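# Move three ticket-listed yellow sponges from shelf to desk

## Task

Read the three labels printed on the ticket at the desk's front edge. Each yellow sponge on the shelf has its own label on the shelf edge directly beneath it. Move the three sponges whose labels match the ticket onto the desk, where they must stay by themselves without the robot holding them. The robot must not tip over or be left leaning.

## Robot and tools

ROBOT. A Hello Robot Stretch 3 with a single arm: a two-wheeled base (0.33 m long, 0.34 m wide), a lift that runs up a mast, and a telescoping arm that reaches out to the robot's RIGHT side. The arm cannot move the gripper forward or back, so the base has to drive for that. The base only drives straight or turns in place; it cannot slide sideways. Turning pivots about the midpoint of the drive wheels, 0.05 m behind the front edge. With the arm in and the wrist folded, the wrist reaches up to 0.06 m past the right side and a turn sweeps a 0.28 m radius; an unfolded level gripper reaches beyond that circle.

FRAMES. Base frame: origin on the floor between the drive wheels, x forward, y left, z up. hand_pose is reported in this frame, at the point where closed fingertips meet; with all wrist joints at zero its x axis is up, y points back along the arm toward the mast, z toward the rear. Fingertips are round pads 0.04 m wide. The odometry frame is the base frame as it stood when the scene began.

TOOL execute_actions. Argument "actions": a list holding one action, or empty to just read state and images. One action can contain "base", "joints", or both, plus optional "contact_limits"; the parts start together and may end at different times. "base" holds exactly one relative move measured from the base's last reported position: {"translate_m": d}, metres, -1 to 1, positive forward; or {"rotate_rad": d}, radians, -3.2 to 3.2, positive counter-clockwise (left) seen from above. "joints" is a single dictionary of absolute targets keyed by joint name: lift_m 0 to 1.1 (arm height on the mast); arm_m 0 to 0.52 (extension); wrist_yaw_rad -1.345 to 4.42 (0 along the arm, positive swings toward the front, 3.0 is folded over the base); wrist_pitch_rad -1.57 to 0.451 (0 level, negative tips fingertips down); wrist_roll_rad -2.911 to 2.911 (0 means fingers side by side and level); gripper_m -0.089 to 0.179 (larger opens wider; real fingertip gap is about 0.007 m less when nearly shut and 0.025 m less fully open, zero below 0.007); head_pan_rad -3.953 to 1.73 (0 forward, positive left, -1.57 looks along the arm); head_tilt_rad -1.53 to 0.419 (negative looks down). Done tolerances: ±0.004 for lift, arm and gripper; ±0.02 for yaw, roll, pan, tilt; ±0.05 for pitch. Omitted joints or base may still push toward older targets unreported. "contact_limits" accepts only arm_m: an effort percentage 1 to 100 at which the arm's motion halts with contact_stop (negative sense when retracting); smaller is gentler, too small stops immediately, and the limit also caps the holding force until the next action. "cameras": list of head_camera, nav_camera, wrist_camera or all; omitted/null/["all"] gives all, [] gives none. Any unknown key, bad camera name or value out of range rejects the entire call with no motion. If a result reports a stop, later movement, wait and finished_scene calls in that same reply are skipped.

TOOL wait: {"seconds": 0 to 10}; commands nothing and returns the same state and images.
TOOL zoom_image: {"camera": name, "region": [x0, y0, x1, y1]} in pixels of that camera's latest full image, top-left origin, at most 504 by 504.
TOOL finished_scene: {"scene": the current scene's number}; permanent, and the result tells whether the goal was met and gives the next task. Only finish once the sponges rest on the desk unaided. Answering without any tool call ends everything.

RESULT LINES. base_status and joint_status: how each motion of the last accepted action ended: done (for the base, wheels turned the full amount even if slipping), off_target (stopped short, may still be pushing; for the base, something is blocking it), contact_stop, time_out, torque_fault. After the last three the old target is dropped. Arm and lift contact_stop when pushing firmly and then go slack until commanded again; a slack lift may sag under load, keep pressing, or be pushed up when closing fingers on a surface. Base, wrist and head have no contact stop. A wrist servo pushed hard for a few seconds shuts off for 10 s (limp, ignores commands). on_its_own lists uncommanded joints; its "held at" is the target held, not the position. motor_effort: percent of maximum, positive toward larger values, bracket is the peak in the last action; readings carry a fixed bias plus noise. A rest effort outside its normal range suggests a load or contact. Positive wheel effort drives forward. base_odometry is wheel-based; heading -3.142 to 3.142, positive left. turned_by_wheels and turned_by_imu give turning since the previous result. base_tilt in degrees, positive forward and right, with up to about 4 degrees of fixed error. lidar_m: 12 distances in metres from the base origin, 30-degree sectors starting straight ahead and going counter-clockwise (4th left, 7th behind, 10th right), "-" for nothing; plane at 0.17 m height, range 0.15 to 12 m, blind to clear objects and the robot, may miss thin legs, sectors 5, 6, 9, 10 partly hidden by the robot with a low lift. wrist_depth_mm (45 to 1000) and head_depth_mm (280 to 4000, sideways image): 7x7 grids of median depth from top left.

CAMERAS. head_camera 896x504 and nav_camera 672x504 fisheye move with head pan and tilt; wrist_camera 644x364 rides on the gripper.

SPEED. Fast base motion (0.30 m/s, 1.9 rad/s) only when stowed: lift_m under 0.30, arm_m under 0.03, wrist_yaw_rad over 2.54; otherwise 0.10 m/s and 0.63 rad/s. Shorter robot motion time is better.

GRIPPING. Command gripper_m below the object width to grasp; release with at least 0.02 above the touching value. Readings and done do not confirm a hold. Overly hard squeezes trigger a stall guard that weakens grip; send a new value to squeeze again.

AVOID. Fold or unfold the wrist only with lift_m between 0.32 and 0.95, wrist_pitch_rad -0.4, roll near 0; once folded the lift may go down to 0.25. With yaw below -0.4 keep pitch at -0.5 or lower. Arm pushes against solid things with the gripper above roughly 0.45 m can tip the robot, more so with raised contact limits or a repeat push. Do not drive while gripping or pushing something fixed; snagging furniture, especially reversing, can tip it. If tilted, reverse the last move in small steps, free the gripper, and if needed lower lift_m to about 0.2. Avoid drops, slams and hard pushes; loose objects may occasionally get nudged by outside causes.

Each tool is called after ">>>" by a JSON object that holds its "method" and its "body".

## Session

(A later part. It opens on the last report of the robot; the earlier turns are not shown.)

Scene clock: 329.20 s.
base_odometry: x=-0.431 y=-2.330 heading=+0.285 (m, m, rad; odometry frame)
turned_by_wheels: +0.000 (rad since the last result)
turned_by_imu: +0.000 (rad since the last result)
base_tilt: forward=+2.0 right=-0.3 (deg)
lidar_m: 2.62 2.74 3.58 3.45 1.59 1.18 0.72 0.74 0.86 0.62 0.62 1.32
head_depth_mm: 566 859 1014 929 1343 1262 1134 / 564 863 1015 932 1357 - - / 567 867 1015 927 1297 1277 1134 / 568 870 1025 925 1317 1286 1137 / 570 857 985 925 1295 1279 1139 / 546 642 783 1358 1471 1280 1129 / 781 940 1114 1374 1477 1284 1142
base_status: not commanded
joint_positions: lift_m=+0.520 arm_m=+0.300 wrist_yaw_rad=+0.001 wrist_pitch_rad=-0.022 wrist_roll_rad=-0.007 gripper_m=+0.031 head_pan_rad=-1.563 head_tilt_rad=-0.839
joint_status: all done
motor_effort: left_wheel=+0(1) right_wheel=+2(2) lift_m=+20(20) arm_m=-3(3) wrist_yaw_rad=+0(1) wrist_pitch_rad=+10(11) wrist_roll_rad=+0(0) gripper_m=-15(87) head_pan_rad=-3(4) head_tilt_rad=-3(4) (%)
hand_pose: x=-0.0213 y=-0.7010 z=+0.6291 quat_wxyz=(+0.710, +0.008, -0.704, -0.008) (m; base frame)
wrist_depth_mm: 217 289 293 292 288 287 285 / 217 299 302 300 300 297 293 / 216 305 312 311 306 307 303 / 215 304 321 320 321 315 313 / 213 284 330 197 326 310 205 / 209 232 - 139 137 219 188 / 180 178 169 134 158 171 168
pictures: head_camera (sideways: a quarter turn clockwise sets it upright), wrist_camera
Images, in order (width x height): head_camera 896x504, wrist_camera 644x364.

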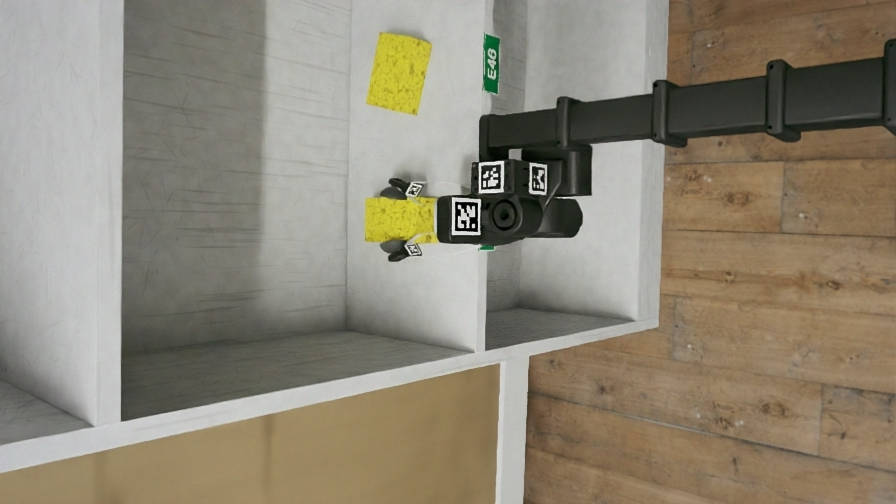

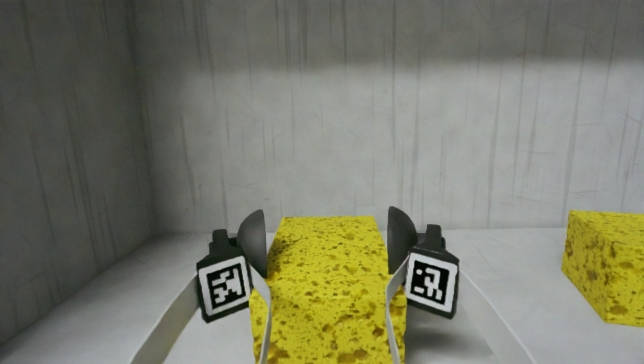

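Gripped. Lift and retract.

>>> {"method": "execute_actions", "body": {"actions": [{"joints":{"lift_m":0.55}}], "cameras": []}}

>>> {"method": "execute_actions", "body": {"actions": [{"joints":{"arm_m":0.0}}], "cameras": ["wrist_camera","nav_camera"]}}

Scene clock: 336.57 s.
base_odometry: x=-0.431 y=-2.330 heading=+0.285 (m, m, rad; odometry frame)
turned_by_wheels: +0.000 (rad since the last result)
turned_by_imu: +0.000 (rad since the last result)
base_tilt: forward=+2.1 right=-0.4 (deg)
lidar_m: 2.63 2.74 3.56 3.27 1.58 1.18 0.72 0.73 0.86 0.62 0.62 1.32
head_depth_mm: 565 863 1013 926 1336 1259 1148 / 567 863 1017 929 1340 - - / 567 867 998 946 1290 1279 1137 / 569 870 1003 928 1324 1280 1138 / 572 856 986 928 1285 1283 1145 / 548 640 782 1347 1470 1279 1139 / 781 939 1113 1373 1462 1285 1137
base_status: not commanded
joint_positions: lift_m=+0.550 arm_m=+0.300 wrist_yaw_rad=+0.001 wrist_pitch_rad=-0.022 wrist_roll_rad=-0.007 gripper_m=+0.031 head_pan_rad=-1.563 head_tilt_rad=-0.839
joint_status: all done
motor_effort: left_wheel=-1(1) right_wheel=+2(2) lift_m=+25(26) arm_m=-3(3) wrist_yaw_rad=-1(1) wrist_pitch_rad=+10(10) wrist_roll_rad=+0(0) gripper_m=-15(15) head_pan_rad=-3(4) head_tilt_rad=-4(3) (%)
hand_pose: x=-0.0213 y=-0.7010 z=+0.6588 quat_wxyz=(+0.710, +0.008, -0.704, -0.008) (m; base frame)
wrist_depth_mm: 217 291 292 290 290 287 287 / 217 298 302 298 299 298 295 / 217 308 316 309 309 305 304 / 214 305 323 319 316 318 314 / 215 302 331 197 326 327 325 / 213 276 - 138 137 276 201 / 205 225 211 134 199 212 185
pictures: none
No camera images: the call's "cameras" was empty. Leave "cameras" out to get every camera's image.

Scene clock: 340.00 s.
base_odometry: x=-0.431 y=-2.330 heading=+0.285 (m, m, rad; odometry frame)
turned_by_wheels: +0.000 (rad since the last result)
turned_by_imu: +0.000 (rad since the last result)
base_tilt: forward=+2.0 right=-0.3 (deg)
lidar_m: 2.63 2.75 3.57 3.45 1.59 1.18 0.72 0.73 0.86 0.62 0.62 1.32
head_depth_mm: 566 858 1008 930 1346 1258 1149 / 567 861 1018 925 1342 1267 - / 567 866 1023 948 1283 1285 - / 569 873 1017 950 1280 1287 1141 / 572 855 990 931 1302 1277 1142 / 548 640 786 1351 1456 1283 1143 / 784 939 1117 1364 1477 1290 1139
base_status: not commanded
joint_positions: lift_m=+0.550 arm_m=+0.001 wrist_yaw_rad=+0.000 wrist_pitch_rad=-0.022 wrist_roll_rad=-0.007 gripper_m=+0.031 head_pan_rad=-1.563 head_tilt_rad=-0.839
joint_status: all done
motor_effort: left_wheel=-2(2) right_wheel=+2(2) lift_m=+25(25) arm_m=-3(7) wrist_yaw_rad=-1(0) wrist_pitch_rad=+10(10) wrist_roll_rad=+0(0) gripper_m=-15(15) head_pan_rad=-4(4) head_tilt_rad=-3(3) (%)
hand_pose: x=-0.0214 y=-0.4017 z=+0.6588 quat_wxyz=(+0.710, +0.008, -0.704, -0.008) (m; base frame)
wrist_depth_mm: 650 367 561 573 571 563 557 / 663 396 586 587 583 583 581 / 673 663 605 611 596 598 599 / 688 693 556 621 615 571 485 / 730 706 427 196 427 389 381 / 759 750 - 139 137 660 665 / 786 771 454 134 705 691 682
pictures: nav_camera (sideways: a quarter turn counterclockwise sets it upright), wrist_camera
Images, in order (width x height): nav_camera 672x504, wrist_camera 644x364.

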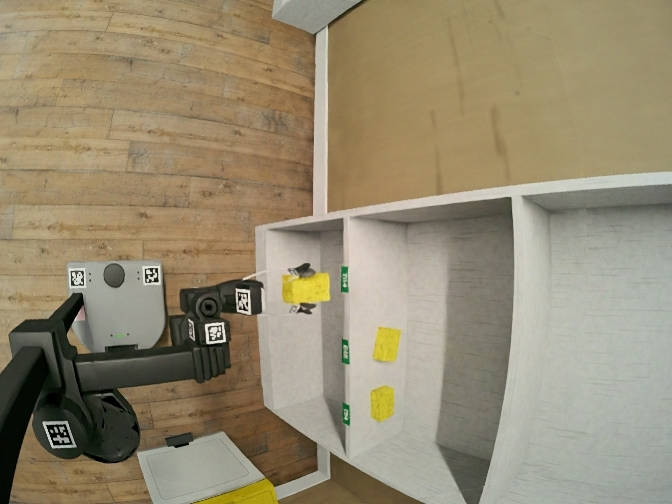

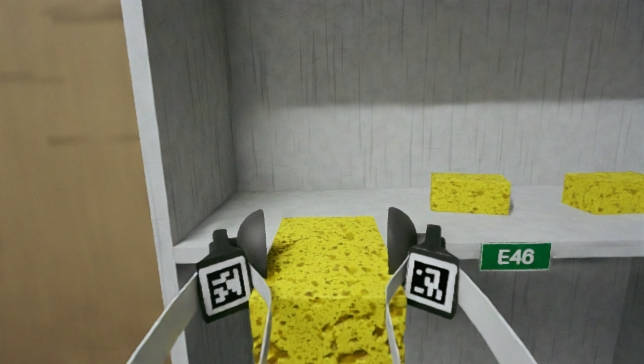

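>>> {"method": "execute_actions", "body": {"actions": [{"joints":{"wrist_pitch_rad":-0.4,"head_pan_rad":0,"head_tilt_rad":-0.9}}], "cameras": []}}

>>> {"method": "execute_actions", "body": {"actions": [{"joints":{"wrist_yaw_rad":2.7}}], "cameras": []}}

>>> {"method": "execute_actions", "body": {"actions": [{"joints":{"lift_m":0.29},"base":{"rotate_rad":1.575}}], "cameras": ["wrist_camera","nav_camera"]}}

Scene clock: 354.13 s.
base_odometry: x=-0.431 y=-2.330 heading=+0.285 (m, m, rad; odometry frame)
turned_by_wheels: +0.000 (rad since the last result)
turned_by_imu: +0.000 (rad since the last result)
base_tilt: forward=+2.0 right=-0.4 (deg)
lidar_m: 2.63 2.74 3.58 3.44 1.58 1.18 0.72 0.73 0.86 0.61 0.62 1.32
head_depth_mm: 2391 2141 1842 1629 1407 1249 1123 / 2425 2303 1916 1625 1415 1257 1120 / 2431 2322 1902 1617 1417 1254 1125 / 2464 2311 1902 1618 1413 1256 1127 / 2447 2314 1902 1635 1433 1256 1128 / 2460 2318 1921 1627 1422 1265 1127 / 2478 2353 1936 1643 1418 1265 1132
base_status: not commanded
joint_positions: lift_m=+0.550 arm_m=+0.001 wrist_yaw_rad=+0.000 wrist_pitch_rad=-0.416 wrist_roll_rad=-0.007 gripper_m=+0.031 head_pan_rad=-0.007 head_tilt_rad=-0.889
joint_status: all done
motor_effort: left_wheel=-1(1) right_wheel=+2(2) lift_m=+25(25) arm_m=-3(3) wrist_yaw_rad=+0(1) wrist_pitch_rad=+8(10) wrist_roll_rad=+0(0) gripper_m=-15(15) head_pan_rad=+4(54) head_tilt_rad=-4(8) (%)
hand_pose: x=-0.0215 y=-0.3707 z=+0.5630 quat_wxyz=(+0.694, +0.147, -0.689, -0.146) (m; base frame)
wrist_depth_mm: 627 369 513 544 492 411 409 / 681 400 376 352 355 345 346 / 732 721 604 672 675 667 663 / 837 813 593 772 736 735 699 / 921 913 529 197 800 803 734 / 866 865 - 139 138 717 686 / 737 733 665 134 610 631 638
pictures: none
No camera images: the call's "cameras" was empty. Leave "cameras" out to get every camera's image.

Scene clock: 356.47 s.
base_odometry: x=-0.431 y=-2.330 heading=+0.285 (m, m, rad; odometry frame)
turned_by_wheels: +0.000 (rad since the last result)
turned_by_imu: +0.000 (rad since the last result)
base_tilt: forward=+2.0 right=-0.3 (deg)
lidar_m: 2.62 2.75 3.58 3.28 1.58 1.18 0.72 0.73 0.87 0.62 0.62 1.32
head_depth_mm: 2364 2142 1858 1627 1416 1249 1134 / 2426 2329 1908 1622 1416 1259 1126 / 2449 2295 1924 1605 1415 1266 1123 / 2442 2287 1895 1615 1418 1266 1128 / 2453 2331 1916 1621 1423 1262 1130 / 2483 2336 1911 1637 1413 1267 1127 / 2473 2324 1921 1626 1429 1256 1131
base_status: not commanded
joint_positions: lift_m=+0.550 arm_m=+0.001 wrist_yaw_rad=+2.698 wrist_pitch_rad=-0.416 wrist_roll_rad=-0.007 gripper_m=+0.031 head_pan_rad=-0.007 head_tilt_rad=-0.889
joint_status: all done
motor_effort: left_wheel=-1(1) right_wheel=+2(2) lift_m=+25(25) arm_m=-2(3) wrist_yaw_rad=+2(3) wrist_pitch_rad=+8(7) wrist_roll_rad=+0(0) gripper_m=-15(15) head_pan_rad=+4(5) head_tilt_rad=-4(4) (%)
hand_pose: x=+0.0751 y=+0.0569 z=+0.5630 quat_wxyz=(+0.295, +0.705, -0.008, +0.645) (m; base frame)
wrist_depth_mm: - - - - - - - / - - - - - - - / - - - - - - - / - - - - - - - / - - - 196 - 962 947 / - 838 - 139 138 836 816 / - - 705 133 678 715 705
pictures: none
No camera images: the call's "cameras" was empty. Leave "cameras" out to get every camera's image.

Scene clock: 360.20 s.
base_odometry: x=-0.431 y=-2.330 heading=+1.860 (m, m, rad; odometry frame)
turned_by_wheels: +1.575 (rad since the last result)
turned_by_imu: +1.585 (rad since the last result)
base_tilt: forward=+2.0 right=-0.3 (deg)
lidar_m: 3.45 1.57 1.18 0.72 0.74 0.87 0.62 0.62 1.34 2.62 2.75 3.58
head_depth_mm: 2913 2307 1899 1623 1408 1250 1119 / 2890 2314 1903 1625 1410 1257 1121 / 2943 2343 1916 1636 1421 1251 1127 / 2974 2314 1907 1627 1416 1256 1132 / 2961 2331 1919 1635 1421 1260 1128 / 2946 2308 1917 1632 1420 1263 1134 / 2860 2337 1923 1634 1425 1268 1132
base_status: done
joint_positions: lift_m=+0.290 arm_m=+0.001 wrist_yaw_rad=+2.698 wrist_pitch_rad=-0.417 wrist_roll_rad=-0.007 gripper_m=+0.031 head_pan_rad=-0.007 head_tilt_rad=-0.889
joint_status: all done
motor_effort: left_wheel=-2(6) right_wheel=+2(9) lift_m=+20(22) arm_m=-3(3) wrist_yaw_rad=+2(2) wrist_pitch_rad=+8(8) wrist_roll_rad=+0(0) gripper_m=-15(15) head_pan_rad=+4(5) head_tilt_rad=-3(4) (%)
hand_pose: x=+0.0750 y=+0.0567 z=+0.3030 quat_wxyz=(+0.295, +0.705, -0.008, +0.645) (m; base frame)
wrist_depth_mm: 574 629 - - - - - / 607 670 - - - - - / 653 730 985 964 959 939 908 / 703 740 762 751 752 742 718 / - 621 641 197 622 600 597 / - 530 - 139 137 510 514 / - - - 134 423 444 442
pictures: nav_camera (sideways: a quarter turn counterclockwise sets it upright), wrist_camera
Images, in order (width x height): nav_camera 672x504, wrist_camera 644x364.

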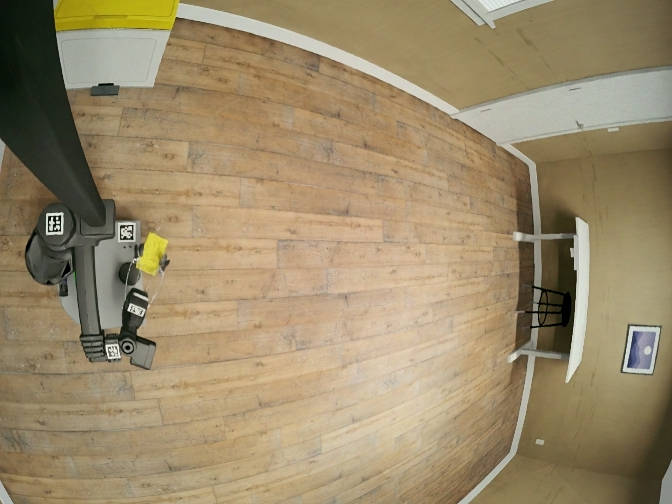

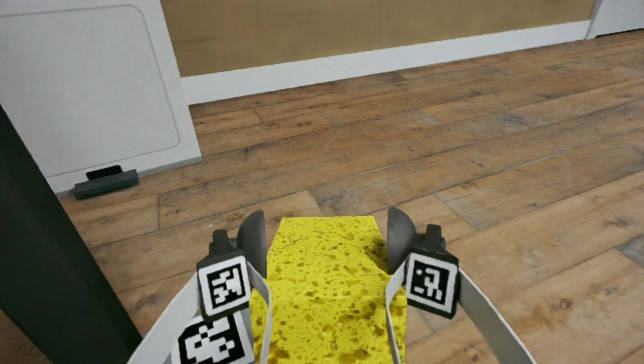

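>>> {"method": "execute_actions", "body": {"actions": [{"base":{"rotate_rad":-0.1},"joints":{"head_tilt_rad":-0.6}}], "cameras": []}}

>>> {"method": "execute_actions", "body": {"actions": [{"base":{"translate_m":1.0}}], "cameras": []}}

>>> {"method": "execute_actions", "body": {"actions": [{"base":{"translate_m":1.0}}], "cameras": ["head_camera","nav_camera"]}}

Scene clock: 374.60 s.
base_odometry: x=-0.431 y=-2.330 heading=+1.760 (m, m, rad; odometry frame)
turned_by_wheels: -0.100 (rad since the last result)
turned_by_imu: -0.100 (rad since the last result)
base_tilt: forward=+2.0 right=-0.4 (deg)
lidar_m: 3.44 1.74 1.21 0.72 0.72 0.84 0.86 0.62 1.21 2.18 2.68 3.52
head_depth_mm: 3375 3850 2980 2225 1752 1449 1235 / 3360 3707 2967 2234 1761 1449 1235 / 3365 3709 3046 2207 1767 1448 1234 / 3319 3773 2961 2208 1754 1464 1238 / 3324 3709 3028 2217 1755 1453 1239 / 3318 3738 3018 2229 1749 1454 1242 / 3343 3700 3028 2221 1750 1452 1235
base_status: done
joint_positions: lift_m=+0.290 arm_m=+0.001 wrist_yaw_rad=+2.699 wrist_pitch_rad=-0.417 wrist_roll_rad=-0.007 gripper_m=+0.031 head_pan_rad=-0.007 head_tilt_rad=-0.606
joint_status: all done
motor_effort: left_wheel=+2(7) right_wheel=-3(5) lift_m=+20(20) arm_m=-3(3) wrist_yaw_rad=+2(2) wrist_pitch_rad=+8(8) wrist_roll_rad=+0(0) gripper_m=-15(15) head_pan_rad=+4(4) head_tilt_rad=+2(18) (%)
hand_pose: x=+0.0750 y=+0.0567 z=+0.3030 quat_wxyz=(+0.295, +0.705, -0.008, +0.645) (m; base frame)
wrist_depth_mm: 568 - - - - - - / 595 686 - - - - - / 656 729 965 979 947 928 939 / 687 740 757 746 731 720 716 / - 633 647 197 633 605 588 / - 529 - 139 138 509 500 / - - - 134 419 444 440
pictures: none
No camera images: the call's "cameras" was empty. Leave "cameras" out to get every camera's image.

Scene clock: 379.53 s.
base_odometry: x=-0.620 y=-1.347 heading=+1.760 (m, m, rad; odometry frame)
turned_by_wheels: +0.000 (rad since the last result)
turned_by_imu: +0.007 (rad since the last result)
base_tilt: forward=+2.1 right=-0.4 (deg)
lidar_m: 2.44 1.78 1.27 1.20 1.23 1.25 1.60 1.95 2.50 2.56 2.62 2.59
head_depth_mm: 2525 2437 2712 2217 1764 1464 1242 / 2528 2469 2866 2217 1752 1460 1241 / 2464 2435 2748 2209 1758 1447 1242 / 2484 2654 2907 2217 1771 1453 1246 / 2468 2432 2893 2228 1751 1460 1241 / 2455 2635 2880 2217 1754 1461 1239 / 2440 2714 2896 2238 1736 1472 1236
base_status: done
joint_positions: lift_m=+0.290 arm_m=+0.001 wrist_yaw_rad=+2.699 wrist_pitch_rad=-0.418 wrist_roll_rad=-0.007 gripper_m=+0.031 head_pan_rad=-0.007 head_tilt_rad=-0.605
joint_status: not commanded
motor_effort: left_wheel=+3(11) right_wheel=-3(6) lift_m=+20(20) arm_m=-3(3) wrist_yaw_rad=+1(1) wrist_pitch_rad=+8(8) wrist_roll_rad=+0(0) gripper_m=-15(14) head_pan_rad=+4(3) head_tilt_rad=+2(3) (%)
hand_pose: x=+0.0749 y=+0.0567 z=+0.3029 quat_wxyz=(+0.295, +0.705, -0.008, +0.645) (m; base frame)
wrist_depth_mm: 924 - - - - - - / - - - - - - - / - 983 963 969 969 934 939 / 790 768 759 752 741 739 723 / - 628 637 197 633 602 598 / - 525 - 139 138 512 498 / - - - 134 422 439 439
pictures: none
No camera images: the call's "cameras" was empty. Leave "cameras" out to get every camera's image.

Scene clock: 384.57 s.
base_odometry: x=-0.808 y=-0.365 heading=+1.760 (m, m, rad; odometry frame)
turned_by_wheels: +0.000 (rad since the last result)
turned_by_imu: +0.007 (rad since the last result)
base_tilt: forward=+2.0 right=-0.3 (deg)
lidar_m: 1.68 1.46 1.30 1.23 1.29 1.70 2.59 2.88 2.65 2.51 2.57 1.56
head_depth_mm: 1611 1747 1330 2152 1755 1459 1236 / 1604 1742 1319 2066 1757 1453 1239 / 1606 1748 1322 2138 1749 1465 1241 / 1579 1742 1328 2154 1768 1463 1250 / 1576 1738 1333 2140 1749 1455 1239 / 1574 1727 1326 1816 1720 1453 1237 / 1577 1727 1334 2138 1756 1452 1233
base_status: done
joint_positions: lift_m=+0.290 arm_m=+0.001 wrist_yaw_rad=+2.699 wrist_pitch_rad=-0.418 wrist_roll_rad=-0.007 gripper_m=+0.031 head_pan_rad=-0.007 head_tilt_rad=-0.605
joint_status: not commanded
motor_effort: left_wheel=+2(8) right_wheel=-2(5) lift_m=+20(20) arm_m=-3(2) wrist_yaw_rad=+1(1) wrist_pitch_rad=+8(8) wrist_roll_rad=+0(0) gripper_m=-15(15) head_pan_rad=+4(4) head_tilt_rad=+2(2) (%)
hand_pose: x=+0.0749 y=+0.0567 z=+0.3029 quat_wxyz=(+0.295, +0.705, -0.008, +0.645) (m; base frame)
wrist_depth_mm: 960 - - - - - - / - - - - - - - / - - 980 964 928 916 909 / 794 767 765 751 753 740 722 / - 621 642 197 626 595 600 / - 523 - 138 137 511 508 / - - - 134 421 447 436
pictures: head_camera (sideways: a quarter turn clockwise sets it upright), nav_camera (sideways: a quarter turn counterclockwise sets it upright)
Images, in order (width x height): head_camera 896x504, nav_camera 672x504.

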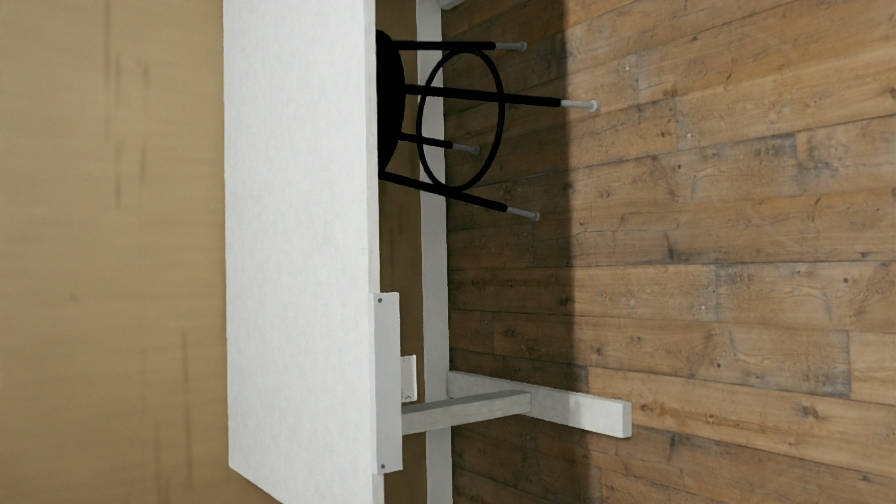

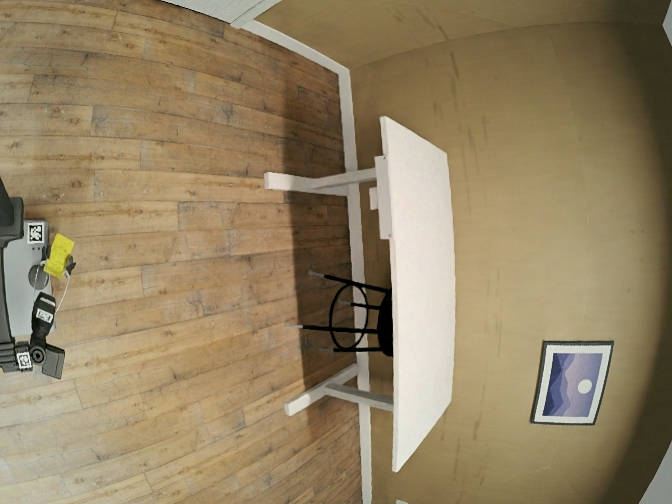

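>>> {"method": "execute_actions", "body": {"actions": [{"base":{"translate_m":0.5}}], "cameras": []}}

>>> {"method": "execute_actions", "body": {"actions": [{"base":{"rotate_rad":1.59},"joints":{"head_pan_rad":-1.57,"head_tilt_rad":-0.75}}], "cameras": []}}

>>> {"method": "execute_actions", "body": {"actions": [{"joints":{"lift_m":0.73}}], "cameras": []}}

>>> {"method": "execute_actions", "body": {"actions": [{"joints":{"wrist_yaw_rad":0.0}}]}}

Scene clock: 400.50 s.
base_odometry: x=-0.902 y=+0.126 heading=+1.760 (m, m, rad; odometry frame)
turned_by_wheels: +0.000 (rad since the last result)
turned_by_imu: +0.004 (rad since the last result)
base_tilt: forward=+2.0 right=-0.3 (deg)
lidar_m: 0.92 0.99 1.32 1.26 1.30 1.74 2.80 3.33 2.62 2.49 2.03 0.81
head_depth_mm: 1155 1283 1322 972 823 1386 1241 / 1156 1288 1329 978 828 1423 1241 / 1154 1284 1334 979 824 1419 1231 / 1151 1272 1327 979 828 1465 1241 / 1143 1265 1333 979 796 1445 1235 / 1144 1269 1331 978 776 1454 1244 / 1129 1263 1325 979 778 1398 1211
base_status: done
joint_positions: lift_m=+0.290 arm_m=+0.001 wrist_yaw_rad=+2.699 wrist_pitch_rad=-0.418 wrist_roll_rad=-0.007 gripper_m=+0.031 head_pan_rad=-0.007 head_tilt_rad=-0.605
joint_status: not commanded
motor_effort: left_wheel=+2(10) right_wheel=-2(4) lift_m=+20(20) arm_m=-3(3) wrist_yaw_rad=+1(1) wrist_pitch_rad=+8(8) wrist_roll_rad=+0(0) gripper_m=-15(15) head_pan_rad=+4(5) head_tilt_rad=+2(2) (%)
hand_pose: x=+0.0749 y=+0.0567 z=+0.3028 quat_wxyz=(+0.295, +0.705, -0.007, +0.645) (m; base frame)
wrist_depth_mm: 986 - - - - - - / - - - - - - - / - - 961 950 935 909 895 / 783 769 764 756 725 719 728 / - 628 643 198 623 607 592 / - 532 - 139 137 502 503 / - - - 134 419 442 433
pictures: none
No camera images: the call's "cameras" was empty. Leave "cameras" out to get every camera's image.

Scene clock: 402.77 s.
base_odometry: x=-0.902 y=+0.126 heading=-2.933 (m, m, rad; odometry frame)
turned_by_wheels: +1.590 (rad since the last result)
turned_by_imu: +1.596 (rad since the last result)
base_tilt: forward=+2.0 right=-0.3 (deg)
lidar_m: 1.26 1.30 1.78 2.98 3.52 2.60 2.49 1.98 0.81 0.93 0.99 1.30
head_depth_mm: 1182 1291 1019 840 1522 1332 1170 / 1187 1298 1022 841 1515 1342 1171 / 1174 1301 1019 841 1529 1341 1177 / 1174 1285 1025 842 1560 1338 1172 / 1182 1292 1026 821 1527 1341 1174 / 1179 1296 1028 820 1493 1339 1169 / 1179 1295 1027 824 1534 1337 1176
base_status: done
joint_positions: lift_m=+0.290 arm_m=+0.001 wrist_yaw_rad=+2.699 wrist_pitch_rad=-0.418 wrist_roll_rad=-0.007 gripper_m=+0.031 head_pan_rad=-1.563 head_tilt_rad=-0.741
joint_status: all done
motor_effort: left_wheel=-2(5) right_wheel=+2(10) lift_m=+20(20) arm_m=-3(3) wrist_yaw_rad=+1(1) wrist_pitch_rad=+8(8) wrist_roll_rad=+1(0) gripper_m=-15(15) head_pan_rad=-4(56) head_tilt_rad=-3(13) (%)
hand_pose: x=+0.0749 y=+0.0567 z=+0.3028 quat_wxyz=(+0.295, +0.705, -0.007, +0.645) (m; base frame)
wrist_depth_mm: - - - - - - - / - - - - - - - / - 978 979 968 943 932 910 / 801 771 764 743 730 722 713 / - 617 632 197 627 606 583 / - 523 - 138 137 505 508 / - - - 134 420 440 437
pictures: none
No camera images: the call's "cameras" was empty. Leave "cameras" out to get every camera's image.

Scene clock: 407.60 s.
base_odometry: x=-0.902 y=+0.126 heading=-2.933 (m, m, rad; odometry frame)
turned_by_wheels: +0.000 (rad since the last result)
turned_by_imu: +0.001 (rad since the last result)
base_tilt: forward=+2.0 right=-0.3 (deg)
lidar_m: 1.26 1.30 1.78 2.98 3.52 2.60 2.49 1.98 0.81 0.93 0.99 1.31
head_depth_mm: 1183 1295 1010 844 1519 1334 - / 1182 1295 1017 843 1531 1344 - / 1181 1292 1023 845 1524 1330 - / 1183 1295 1024 842 1554 1353 - / 1185 1295 1026 823 1526 1336 1173 / 1183 1296 1020 823 1489 1345 1172 / 1185 1301 1024 826 1526 1326 1173
base_status: not commanded
joint_positions: lift_m=+0.730 arm_m=+0.001 wrist_yaw_rad=+2.699 wrist_pitch_rad=-0.418 wrist_roll_rad=-0.007 gripper_m=+0.031 head_pan_rad=-1.563 head_tilt_rad=-0.741
joint_status: all done
motor_effort: left_wheel=-2(2) right_wheel=+2(2) lift_m=+25(26) arm_m=-3(3) wrist_yaw_rad=+2(1) wrist_pitch_rad=+8(9) wrist_roll_rad=+0(0) gripper_m=-15(15) head_pan_rad=-4(4) head_tilt_rad=-3(3) (%)
hand_pose: x=+0.0749 y=+0.0567 z=+0.7425 quat_wxyz=(+0.295, +0.705, -0.007, +0.645) (m; base frame)
wrist_depth_mm: - - - - - - - / - - - - - - - / - - - - - - - / - - - - - - - / - - - 197 - - - / - - - 138 138 - - / - - 894 134 856 900 906
pictures: none
No camera images: the call's "cameras" was empty. Leave "cameras" out to get every camera's image.

Scene clock: 409.93 s.
base_odometry: x=-0.902 y=+0.126 heading=-2.933 (m, m, rad; odometry frame)
turned_by_wheels: +0.000 (rad since the last result)
turned_by_imu: +0.000 (rad since the last result)
base_tilt: forward=+2.0 right=-0.3 (deg)
lidar_m: 1.26 1.30 1.78 2.99 3.51 2.60 2.49 1.98 0.81 0.92 0.99 1.31
head_depth_mm: 1185 1283 1021 843 1513 1340 - / 1184 1295 1023 843 1530 1342 - / 1180 1286 1027 846 1520 1276 - / 1183 1303 1021 843 1559 1306 1165 / 1180 1304 1022 819 1512 1345 1168 / 1184 1293 1027 823 1478 1344 1175 / 1181 1293 1027 823 1525 1328 1177
base_status: not commanded
joint_positions: lift_m=+0.730 arm_m=+0.001 wrist_yaw_rad=+0.002 wrist_pitch_rad=-0.418 wrist_roll_rad=-0.007 gripper_m=+0.031 head_pan_rad=-1.563 head_tilt_rad=-0.741
joint_status: all done
motor_effort: left_wheel=-2(2) right_wheel=+2(2) lift_m=+25(25) arm_m=-3(3) wrist_yaw_rad=-2(3) wrist_pitch_rad=+8(8) wrist_roll_rad=+0(0) gripper_m=-15(15) head_pan_rad=-4(4) head_tilt_rad=-3(3) (%)
hand_pose: x=-0.0211 y=-0.3704 z=+0.7425 quat_wxyz=(+0.694, +0.148, -0.689, -0.146) (m; base frame)
wrist_depth_mm: 993 834 806 774 735 709 702 / 499 478 468 451 451 437 432 / 349 351 354 370 366 365 851 / - 386 - - - - - / - - - 196 - - - / - - - 139 138 - - / 943 921 890 134 879 889 884
pictures: head_camera (sideways: a quarter turn clockwise sets it upright), nav_camera (sideways: a quarter turn counterclockwise sets it upright), wrist_camera
Images, in order (width x height): head_camera 896x504, nav_camera 672x504, wrist_camera 644x364.

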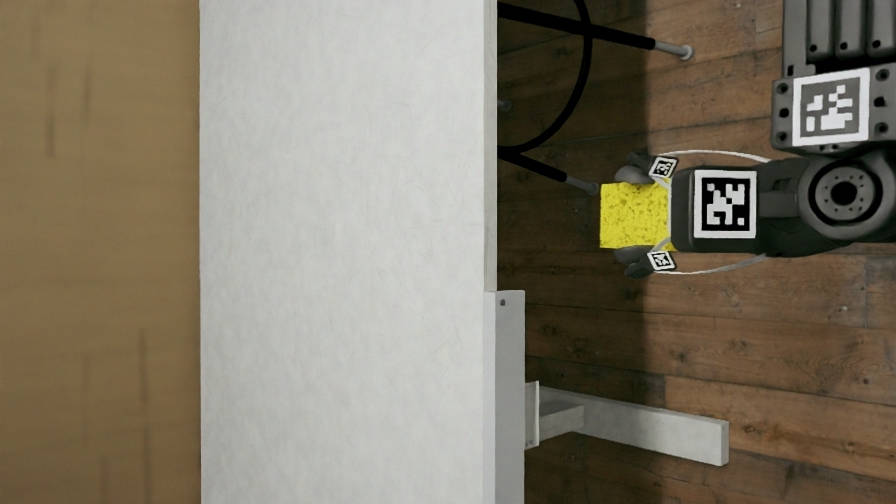

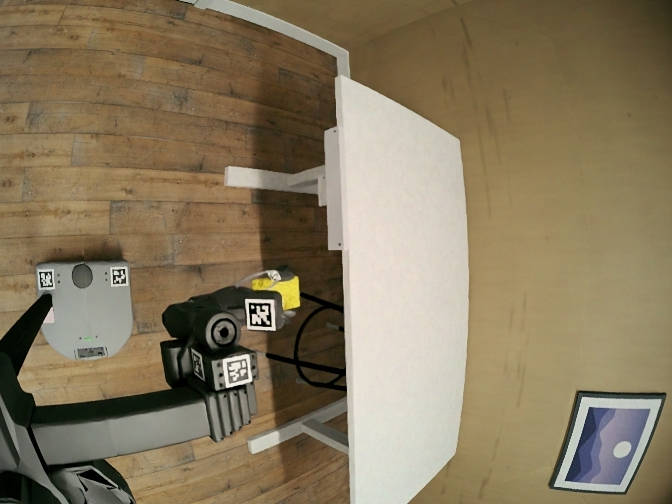

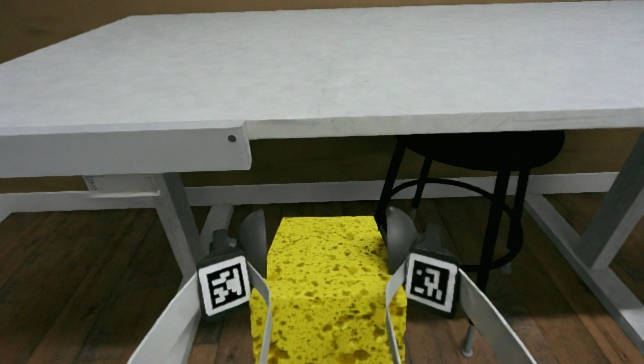

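>>> {"method": "execute_actions", "body": {"actions": [{"joints":{"wrist_pitch_rad":0.0}}], "cameras": []}}

>>> {"method": "execute_actions", "body": {"actions": [{"joints":{"arm_m":0.42,"lift_m":0.70}}], "cameras": ["wrist_camera","head_camera"]}}

Scene clock: 417.13 s.
base_odometry: x=-0.902 y=+0.126 heading=-2.933 (m, m, rad; odometry frame)
turned_by_wheels: +0.000 (rad since the last result)
turned_by_imu: +0.000 (rad since the last result)
base_tilt: forward=+2.0 right=-0.4 (deg)
lidar_m: 1.26 1.30 1.77 2.98 3.51 2.60 2.49 1.98 0.81 0.92 0.98 1.31
head_depth_mm: 1183 1290 1023 841 1518 1323 - / 1180 1289 1020 841 1532 1336 - / 1178 1292 1023 820 573 1407 - / 1185 1294 1026 847 1468 1373 1173 / 1188 1295 1024 821 1532 1343 1172 / 1184 1300 1025 820 1488 1336 1174 / 1180 1299 1032 825 1527 1339 1176
base_status: not commanded
joint_positions: lift_m=+0.730 arm_m=+0.001 wrist_yaw_rad=+0.002 wrist_pitch_rad=-0.028 wrist_roll_rad=-0.007 gripper_m=+0.031 head_pan_rad=-1.563 head_tilt_rad=-0.741
joint_status: all done
motor_effort: left_wheel=-1(1) right_wheel=+2(2) lift_m=+25(25) arm_m=-3(3) wrist_yaw_rad=-2(2) wrist_pitch_rad=+13(13) wrist_roll_rad=+0(0) gripper_m=-15(14) head_pan_rad=-3(4) head_tilt_rad=-3(3) (%)
hand_pose: x=-0.0210 y=-0.4015 z=+0.8374 quat_wxyz=(+0.710, +0.011, -0.704, -0.009) (m; base frame)
wrist_depth_mm: - - - - - - - / - - - - - - - / - - - - - - - / - 936 897 858 842 804 789 / 542 523 554 197 525 488 476 / 375 368 - 138 137 389 385 / 360 359 - 134 - - -
pictures: none
No camera images: the call's "cameras" was empty. Leave "cameras" out to get every camera's image.

Scene clock: 421.40 s.
base_odometry: x=-0.902 y=+0.126 heading=-2.933 (m, m, rad; odometry frame)
turned_by_wheels: +0.000 (rad since the last result)
turned_by_imu: +0.000 (rad since the last result)
base_tilt: forward=+2.0 right=-0.3 (deg)
lidar_m: 1.26 1.31 1.78 2.98 3.53 2.59 2.49 1.98 0.81 0.92 0.99 1.31
head_depth_mm: 1181 1287 1020 841 1501 - - / 1185 1280 1060 - 1520 1341 1168 / 1184 1289 1105 797 1531 1335 1168 / 1184 1301 1003 846 1556 1346 1170 / 1177 1284 1024 821 1531 1343 1171 / 1173 1295 1019 825 1481 1337 1173 / 1181 1289 1027 821 1530 1329 1173
base_status: not commanded
joint_positions: lift_m=+0.700 arm_m=+0.420 wrist_yaw_rad=+0.000 wrist_pitch_rad=-0.026 wrist_roll_rad=-0.007 gripper_m=+0.031 head_pan_rad=-1.563 head_tilt_rad=-0.741
joint_status: all done
motor_effort: left_wheel=-2(3) right_wheel=+2(2) lift_m=+20(21) arm_m=+3(3) wrist_yaw_rad=-1(2) wrist_pitch_rad=+12(13) wrist_roll_rad=+0(0) gripper_m=-15(14) head_pan_rad=-4(3) head_tilt_rad=-3(3) (%)
hand_pose: x=-0.0213 y=-0.8202 z=+0.8082 quat_wxyz=(+0.710, +0.010, -0.704, -0.009) (m; base frame)
wrist_depth_mm: 641 655 645 649 653 674 664 / 667 668 674 663 678 676 686 / 678 689 679 710 702 694 718 / 701 708 707 703 690 674 637 / 455 438 470 197 444 410 399 / 310 310 - 138 137 290 285 / 240 238 225 134 211 226 223
pictures: head_camera (sideways: a quarter turn clockwise sets it upright), wrist_camera
Images, in order (width x height): head_camera 896x504, wrist_camera 644x364.

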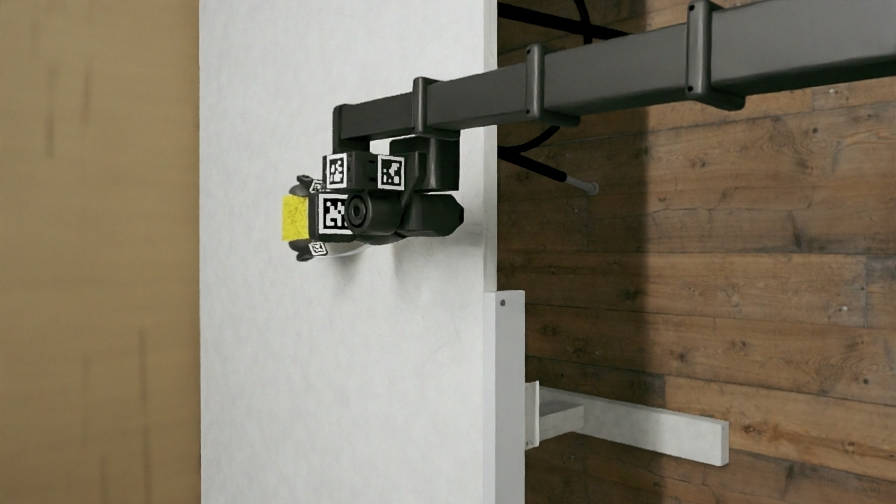

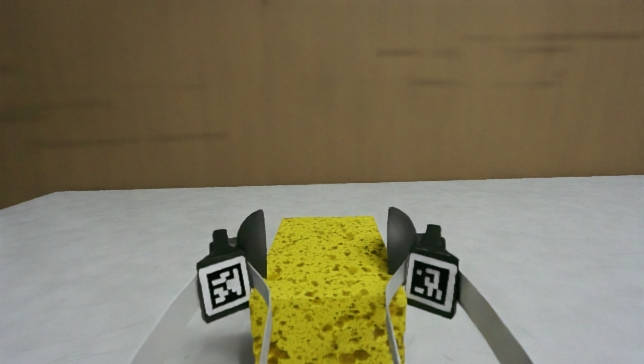

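>>> {"method": "execute_actions", "body": {"actions": [{"joints":{"lift_m":0.672}}], "cameras": ["wrist_camera"]}}

Scene clock: 434.40 s.
base_odometry: x=-0.902 y=+0.126 heading=-2.933 (m, m, rad; odometry frame)
turned_by_wheels: +0.000 (rad since the last result)
turned_by_imu: +0.000 (rad since the last result)
base_tilt: forward=+2.0 right=-0.3 (deg)
lidar_m: 1.26 1.31 1.77 2.98 3.51 2.60 2.49 1.98 0.81 0.92 0.99 1.31
head_depth_mm: 1178 1283 1016 839 1521 1373 - / 1186 1282 1020 852 1496 1338 1152 / 1184 1282 1079 821 1515 1339 1169 / 1183 1289 1035 843 1570 1344 1170 / 1184 1287 1023 821 1519 1347 1172 / 1187 1292 1025 822 1481 1342 1178 / 1177 1300 1029 823 1522 1331 1169
base_status: not commanded
joint_positions: lift_m=+0.672 arm_m=+0.420 wrist_yaw_rad=+0.000 wrist_pitch_rad=-0.026 wrist_roll_rad=-0.007 gripper_m=+0.031 head_pan_rad=-1.563 head_tilt_rad=-0.741
joint_status: all done
motor_effort: left_wheel=-2(2) right_wheel=+2(2) lift_m=+20(18) arm_m=+3(3) wrist_yaw_rad=-1(0) wrist_pitch_rad=+12(12) wrist_roll_rad=+0(0) gripper_m=-15(15) head_pan_rad=-3(3) head_tilt_rad=-3(3) (%)
hand_pose: x=-0.0213 y=-0.8202 z=+0.7802 quat_wxyz=(+0.710, +0.010, -0.704, -0.009) (m; base frame)
wrist_depth_mm: 642 651 636 637 655 649 658 / 666 663 685 662 675 678 691 / 688 682 692 705 707 703 705 / 658 625 609 588 567 547 534 / 371 362 385 198 365 331 328 / 256 253 - 138 137 240 235 / 197 195 184 134 173 186 183
pictures: wrist_camera
Images, in order (width x height): wrist_camera 644x364.

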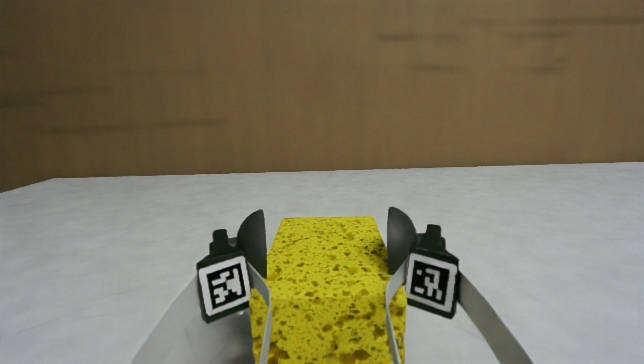

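Close to the surface now. Release.

>>> {"method": "execute_actions", "body": {"actions": [{"joints":{"lift_m":0.665}}], "cameras": []}}

>>> {"method": "execute_actions", "body": {"actions": [{"joints":{"gripper_m":0.12}}], "cameras": []}}

>>> {"method": "execute_actions", "body": {"actions": [{"joints":{"lift_m":0.70,"arm_m":0.0}}]}}

Scene clock: 444.50 s.
base_odometry: x=-0.902 y=+0.126 heading=-2.933 (m, m, rad; odometry frame)
turned_by_wheels: +0.000 (rad since the last result)
turned_by_imu: +0.000 (rad since the last result)
base_tilt: forward=+2.0 right=-0.4 (deg)
lidar_m: 1.26 1.30 1.78 2.99 3.53 2.60 2.49 1.98 0.81 0.92 0.99 1.30
head_depth_mm: 1179 1288 1016 839 1525 1361 - / 1178 1293 1024 866 1489 1331 1172 / 1181 1282 1056 1294 1521 1337 1172 / 1187 1290 1055 846 1567 1348 1169 / 1181 1293 1024 820 1533 1339 1173 / 1183 1295 1020 821 1488 1338 1169 / 1187 1286 1026 824 1522 1333 1171
base_status: not commanded
joint_positions: lift_m=+0.665 arm_m=+0.420 wrist_yaw_rad=+0.000 wrist_pitch_rad=-0.026 wrist_roll_rad=-0.007 gripper_m=+0.031 head_pan_rad=-1.563 head_tilt_rad=-0.741
joint_status: all done
motor_effort: left_wheel=-3(2) right_wheel=+2(2) lift_m=+20(19) arm_m=+3(3) wrist_yaw_rad=+0(1) wrist_pitch_rad=+12(12) wrist_roll_rad=+0(0) gripper_m=-15(15) head_pan_rad=-3(4) head_tilt_rad=-3(3) (%)
hand_pose: x=-0.0213 y=-0.8202 z=+0.7732 quat_wxyz=(+0.710, +0.010, -0.704, -0.009) (m; base frame)
wrist_depth_mm: 631 640 652 653 657 646 656 / 672 674 665 676 663 676 690 / 687 708 693 703 695 724 704 / 619 599 575 555 538 525 506 / 348 342 362 197 346 315 310 / 240 240 - 139 137 225 220 / 184 184 173 134 162 175 173
pictures: none
No camera images: the call's "cameras" was empty. Leave "cameras" out to get every camera's image.

Scene clock: 445.90 s.
base_odometry: x=-0.902 y=+0.126 heading=-2.933 (m, m, rad; odometry frame)
turned_by_wheels: +0.000 (rad since the last result)
turned_by_imu: +0.000 (rad since the last result)
base_tilt: forward=+2.0 right=-0.3 (deg)
lidar_m: 1.26 1.30 1.79 2.98 3.54 2.60 2.49 1.98 0.81 0.93 0.99 1.30
head_depth_mm: 1176 1286 1020 842 1528 1367 - / 1182 1291 1023 863 1489 1341 1172 / 1172 1296 1059 1304 1512 1333 1169 / 1178 1289 1062 842 1564 1336 1171 / 1186 1293 1021 820 1523 1341 1175 / 1178 1292 1029 821 1490 1341 1173 / 1182 1297 1027 820 1525 1323 1172
base_status: not commanded
joint_positions: lift_m=+0.665 arm_m=+0.420 wrist_yaw_rad=+0.000 wrist_pitch_rad=-0.026 wrist_roll_rad=-0.007 gripper_m=+0.120 head_pan_rad=-1.563 head_tilt_rad=-0.741
joint_status: all done
motor_effort: left_wheel=-2(1) right_wheel=+2(2) lift_m=+20(20) arm_m=+2(3) wrist_yaw_rad=-1(1) wrist_pitch_rad=+12(12) wrist_roll_rad=+0(0) gripper_m=+0(84) head_pan_rad=-4(3) head_tilt_rad=-3(3) (%)
hand_pose: x=-0.0213 y=-0.8202 z=+0.7732 quat_wxyz=(+0.710, +0.010, -0.704, -0.009) (m; base frame)
wrist_depth_mm: 647 643 643 652 641 657 658 / 657 662 657 671 673 682 687 / 675 676 693 701 700 702 703 / 607 596 575 558 538 519 508 / 350 354 333 205 321 341 306 / 242 248 224 146 206 - 222 / 193 175 173 134 163 174 174
pictures: none
No camera images: the call's "cameras" was empty. Leave "cameras" out to get every camera's image.

Scene clock: 450.17 s.
base_odometry: x=-0.902 y=+0.126 heading=-2.933 (m, m, rad; odometry frame)
turned_by_wheels: +0.000 (rad since the last result)
turned_by_imu: +0.001 (rad since the last result)
base_tilt: forward=+2.0 right=-0.4 (deg)
lidar_m: 1.26 1.30 1.78 2.99 3.53 2.60 2.48 1.98 0.81 0.93 0.99 1.31
head_depth_mm: 1175 1288 1016 841 1520 1332 1218 / 1180 1291 1024 842 1526 1340 - / 1189 1291 1020 843 1522 1396 - / 1185 1302 1026 845 1569 1363 1170 / 1181 1295 1021 821 1518 1339 1164 / 1177 1285 1028 821 1487 1344 1175 / 1187 1294 1029 824 1530 1336 1174
base_status: not commanded
joint_positions: lift_m=+0.700 arm_m=+0.001 wrist_yaw_rad=+0.000 wrist_pitch_rad=-0.024 wrist_roll_rad=-0.007 gripper_m=+0.120 head_pan_rad=-1.563 head_tilt_rad=-0.741
joint_status: all done
motor_effort: left_wheel=-2(2) right_wheel=+2(2) lift_m=+25(27) arm_m=-3(6) wrist_yaw_rad=-1(0) wrist_pitch_rad=+11(12) wrist_roll_rad=+0(0) gripper_m=+0(0) head_pan_rad=-4(4) head_tilt_rad=-3(3) (%)
hand_pose: x=-0.0214 y=-0.4016 z=+0.8082 quat_wxyz=(+0.710, +0.009, -0.704, -0.009) (m; base frame)
wrist_depth_mm: - - - - - - - / - - - - - - - / - - - - - - - / - 785 771 652 700 687 669 / 450 462 437 430 419 450 402 / 348 345 350 - 681 - - / - 840 - - - - -
pictures: head_camera (sideways: a quarter turn clockwise sets it upright), nav_camera (sideways: a quarter turn counterclockwise sets it upright), wrist_camera
Images, in order (width x height): head_camera 896x504, nav_camera 672x504, wrist_camera 644x364.

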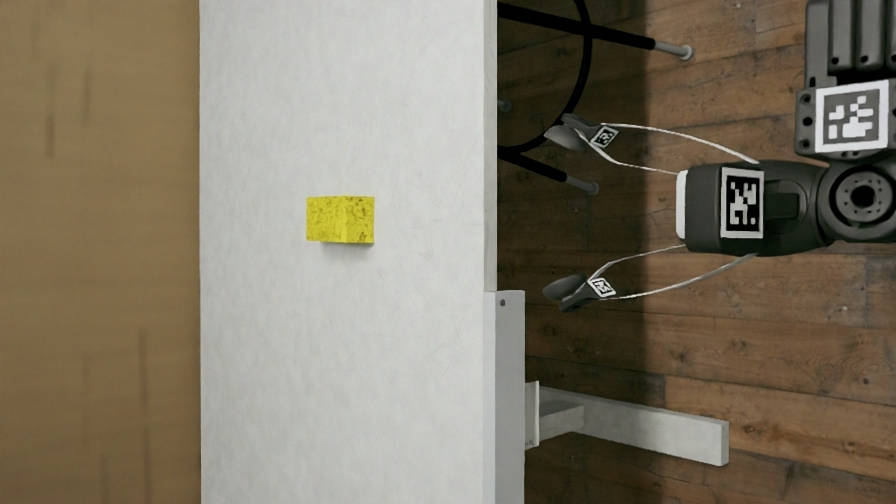

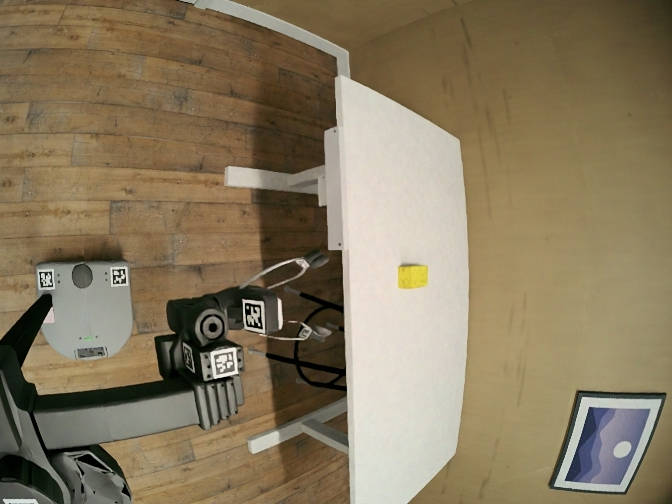

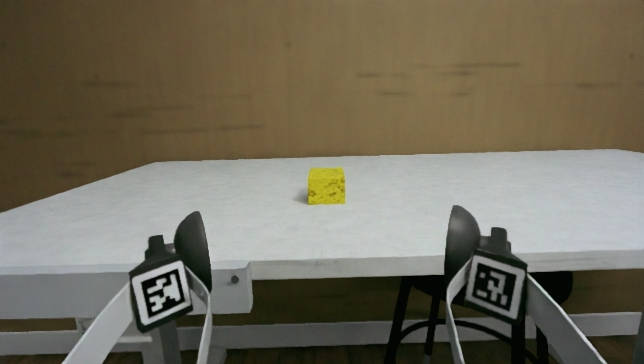

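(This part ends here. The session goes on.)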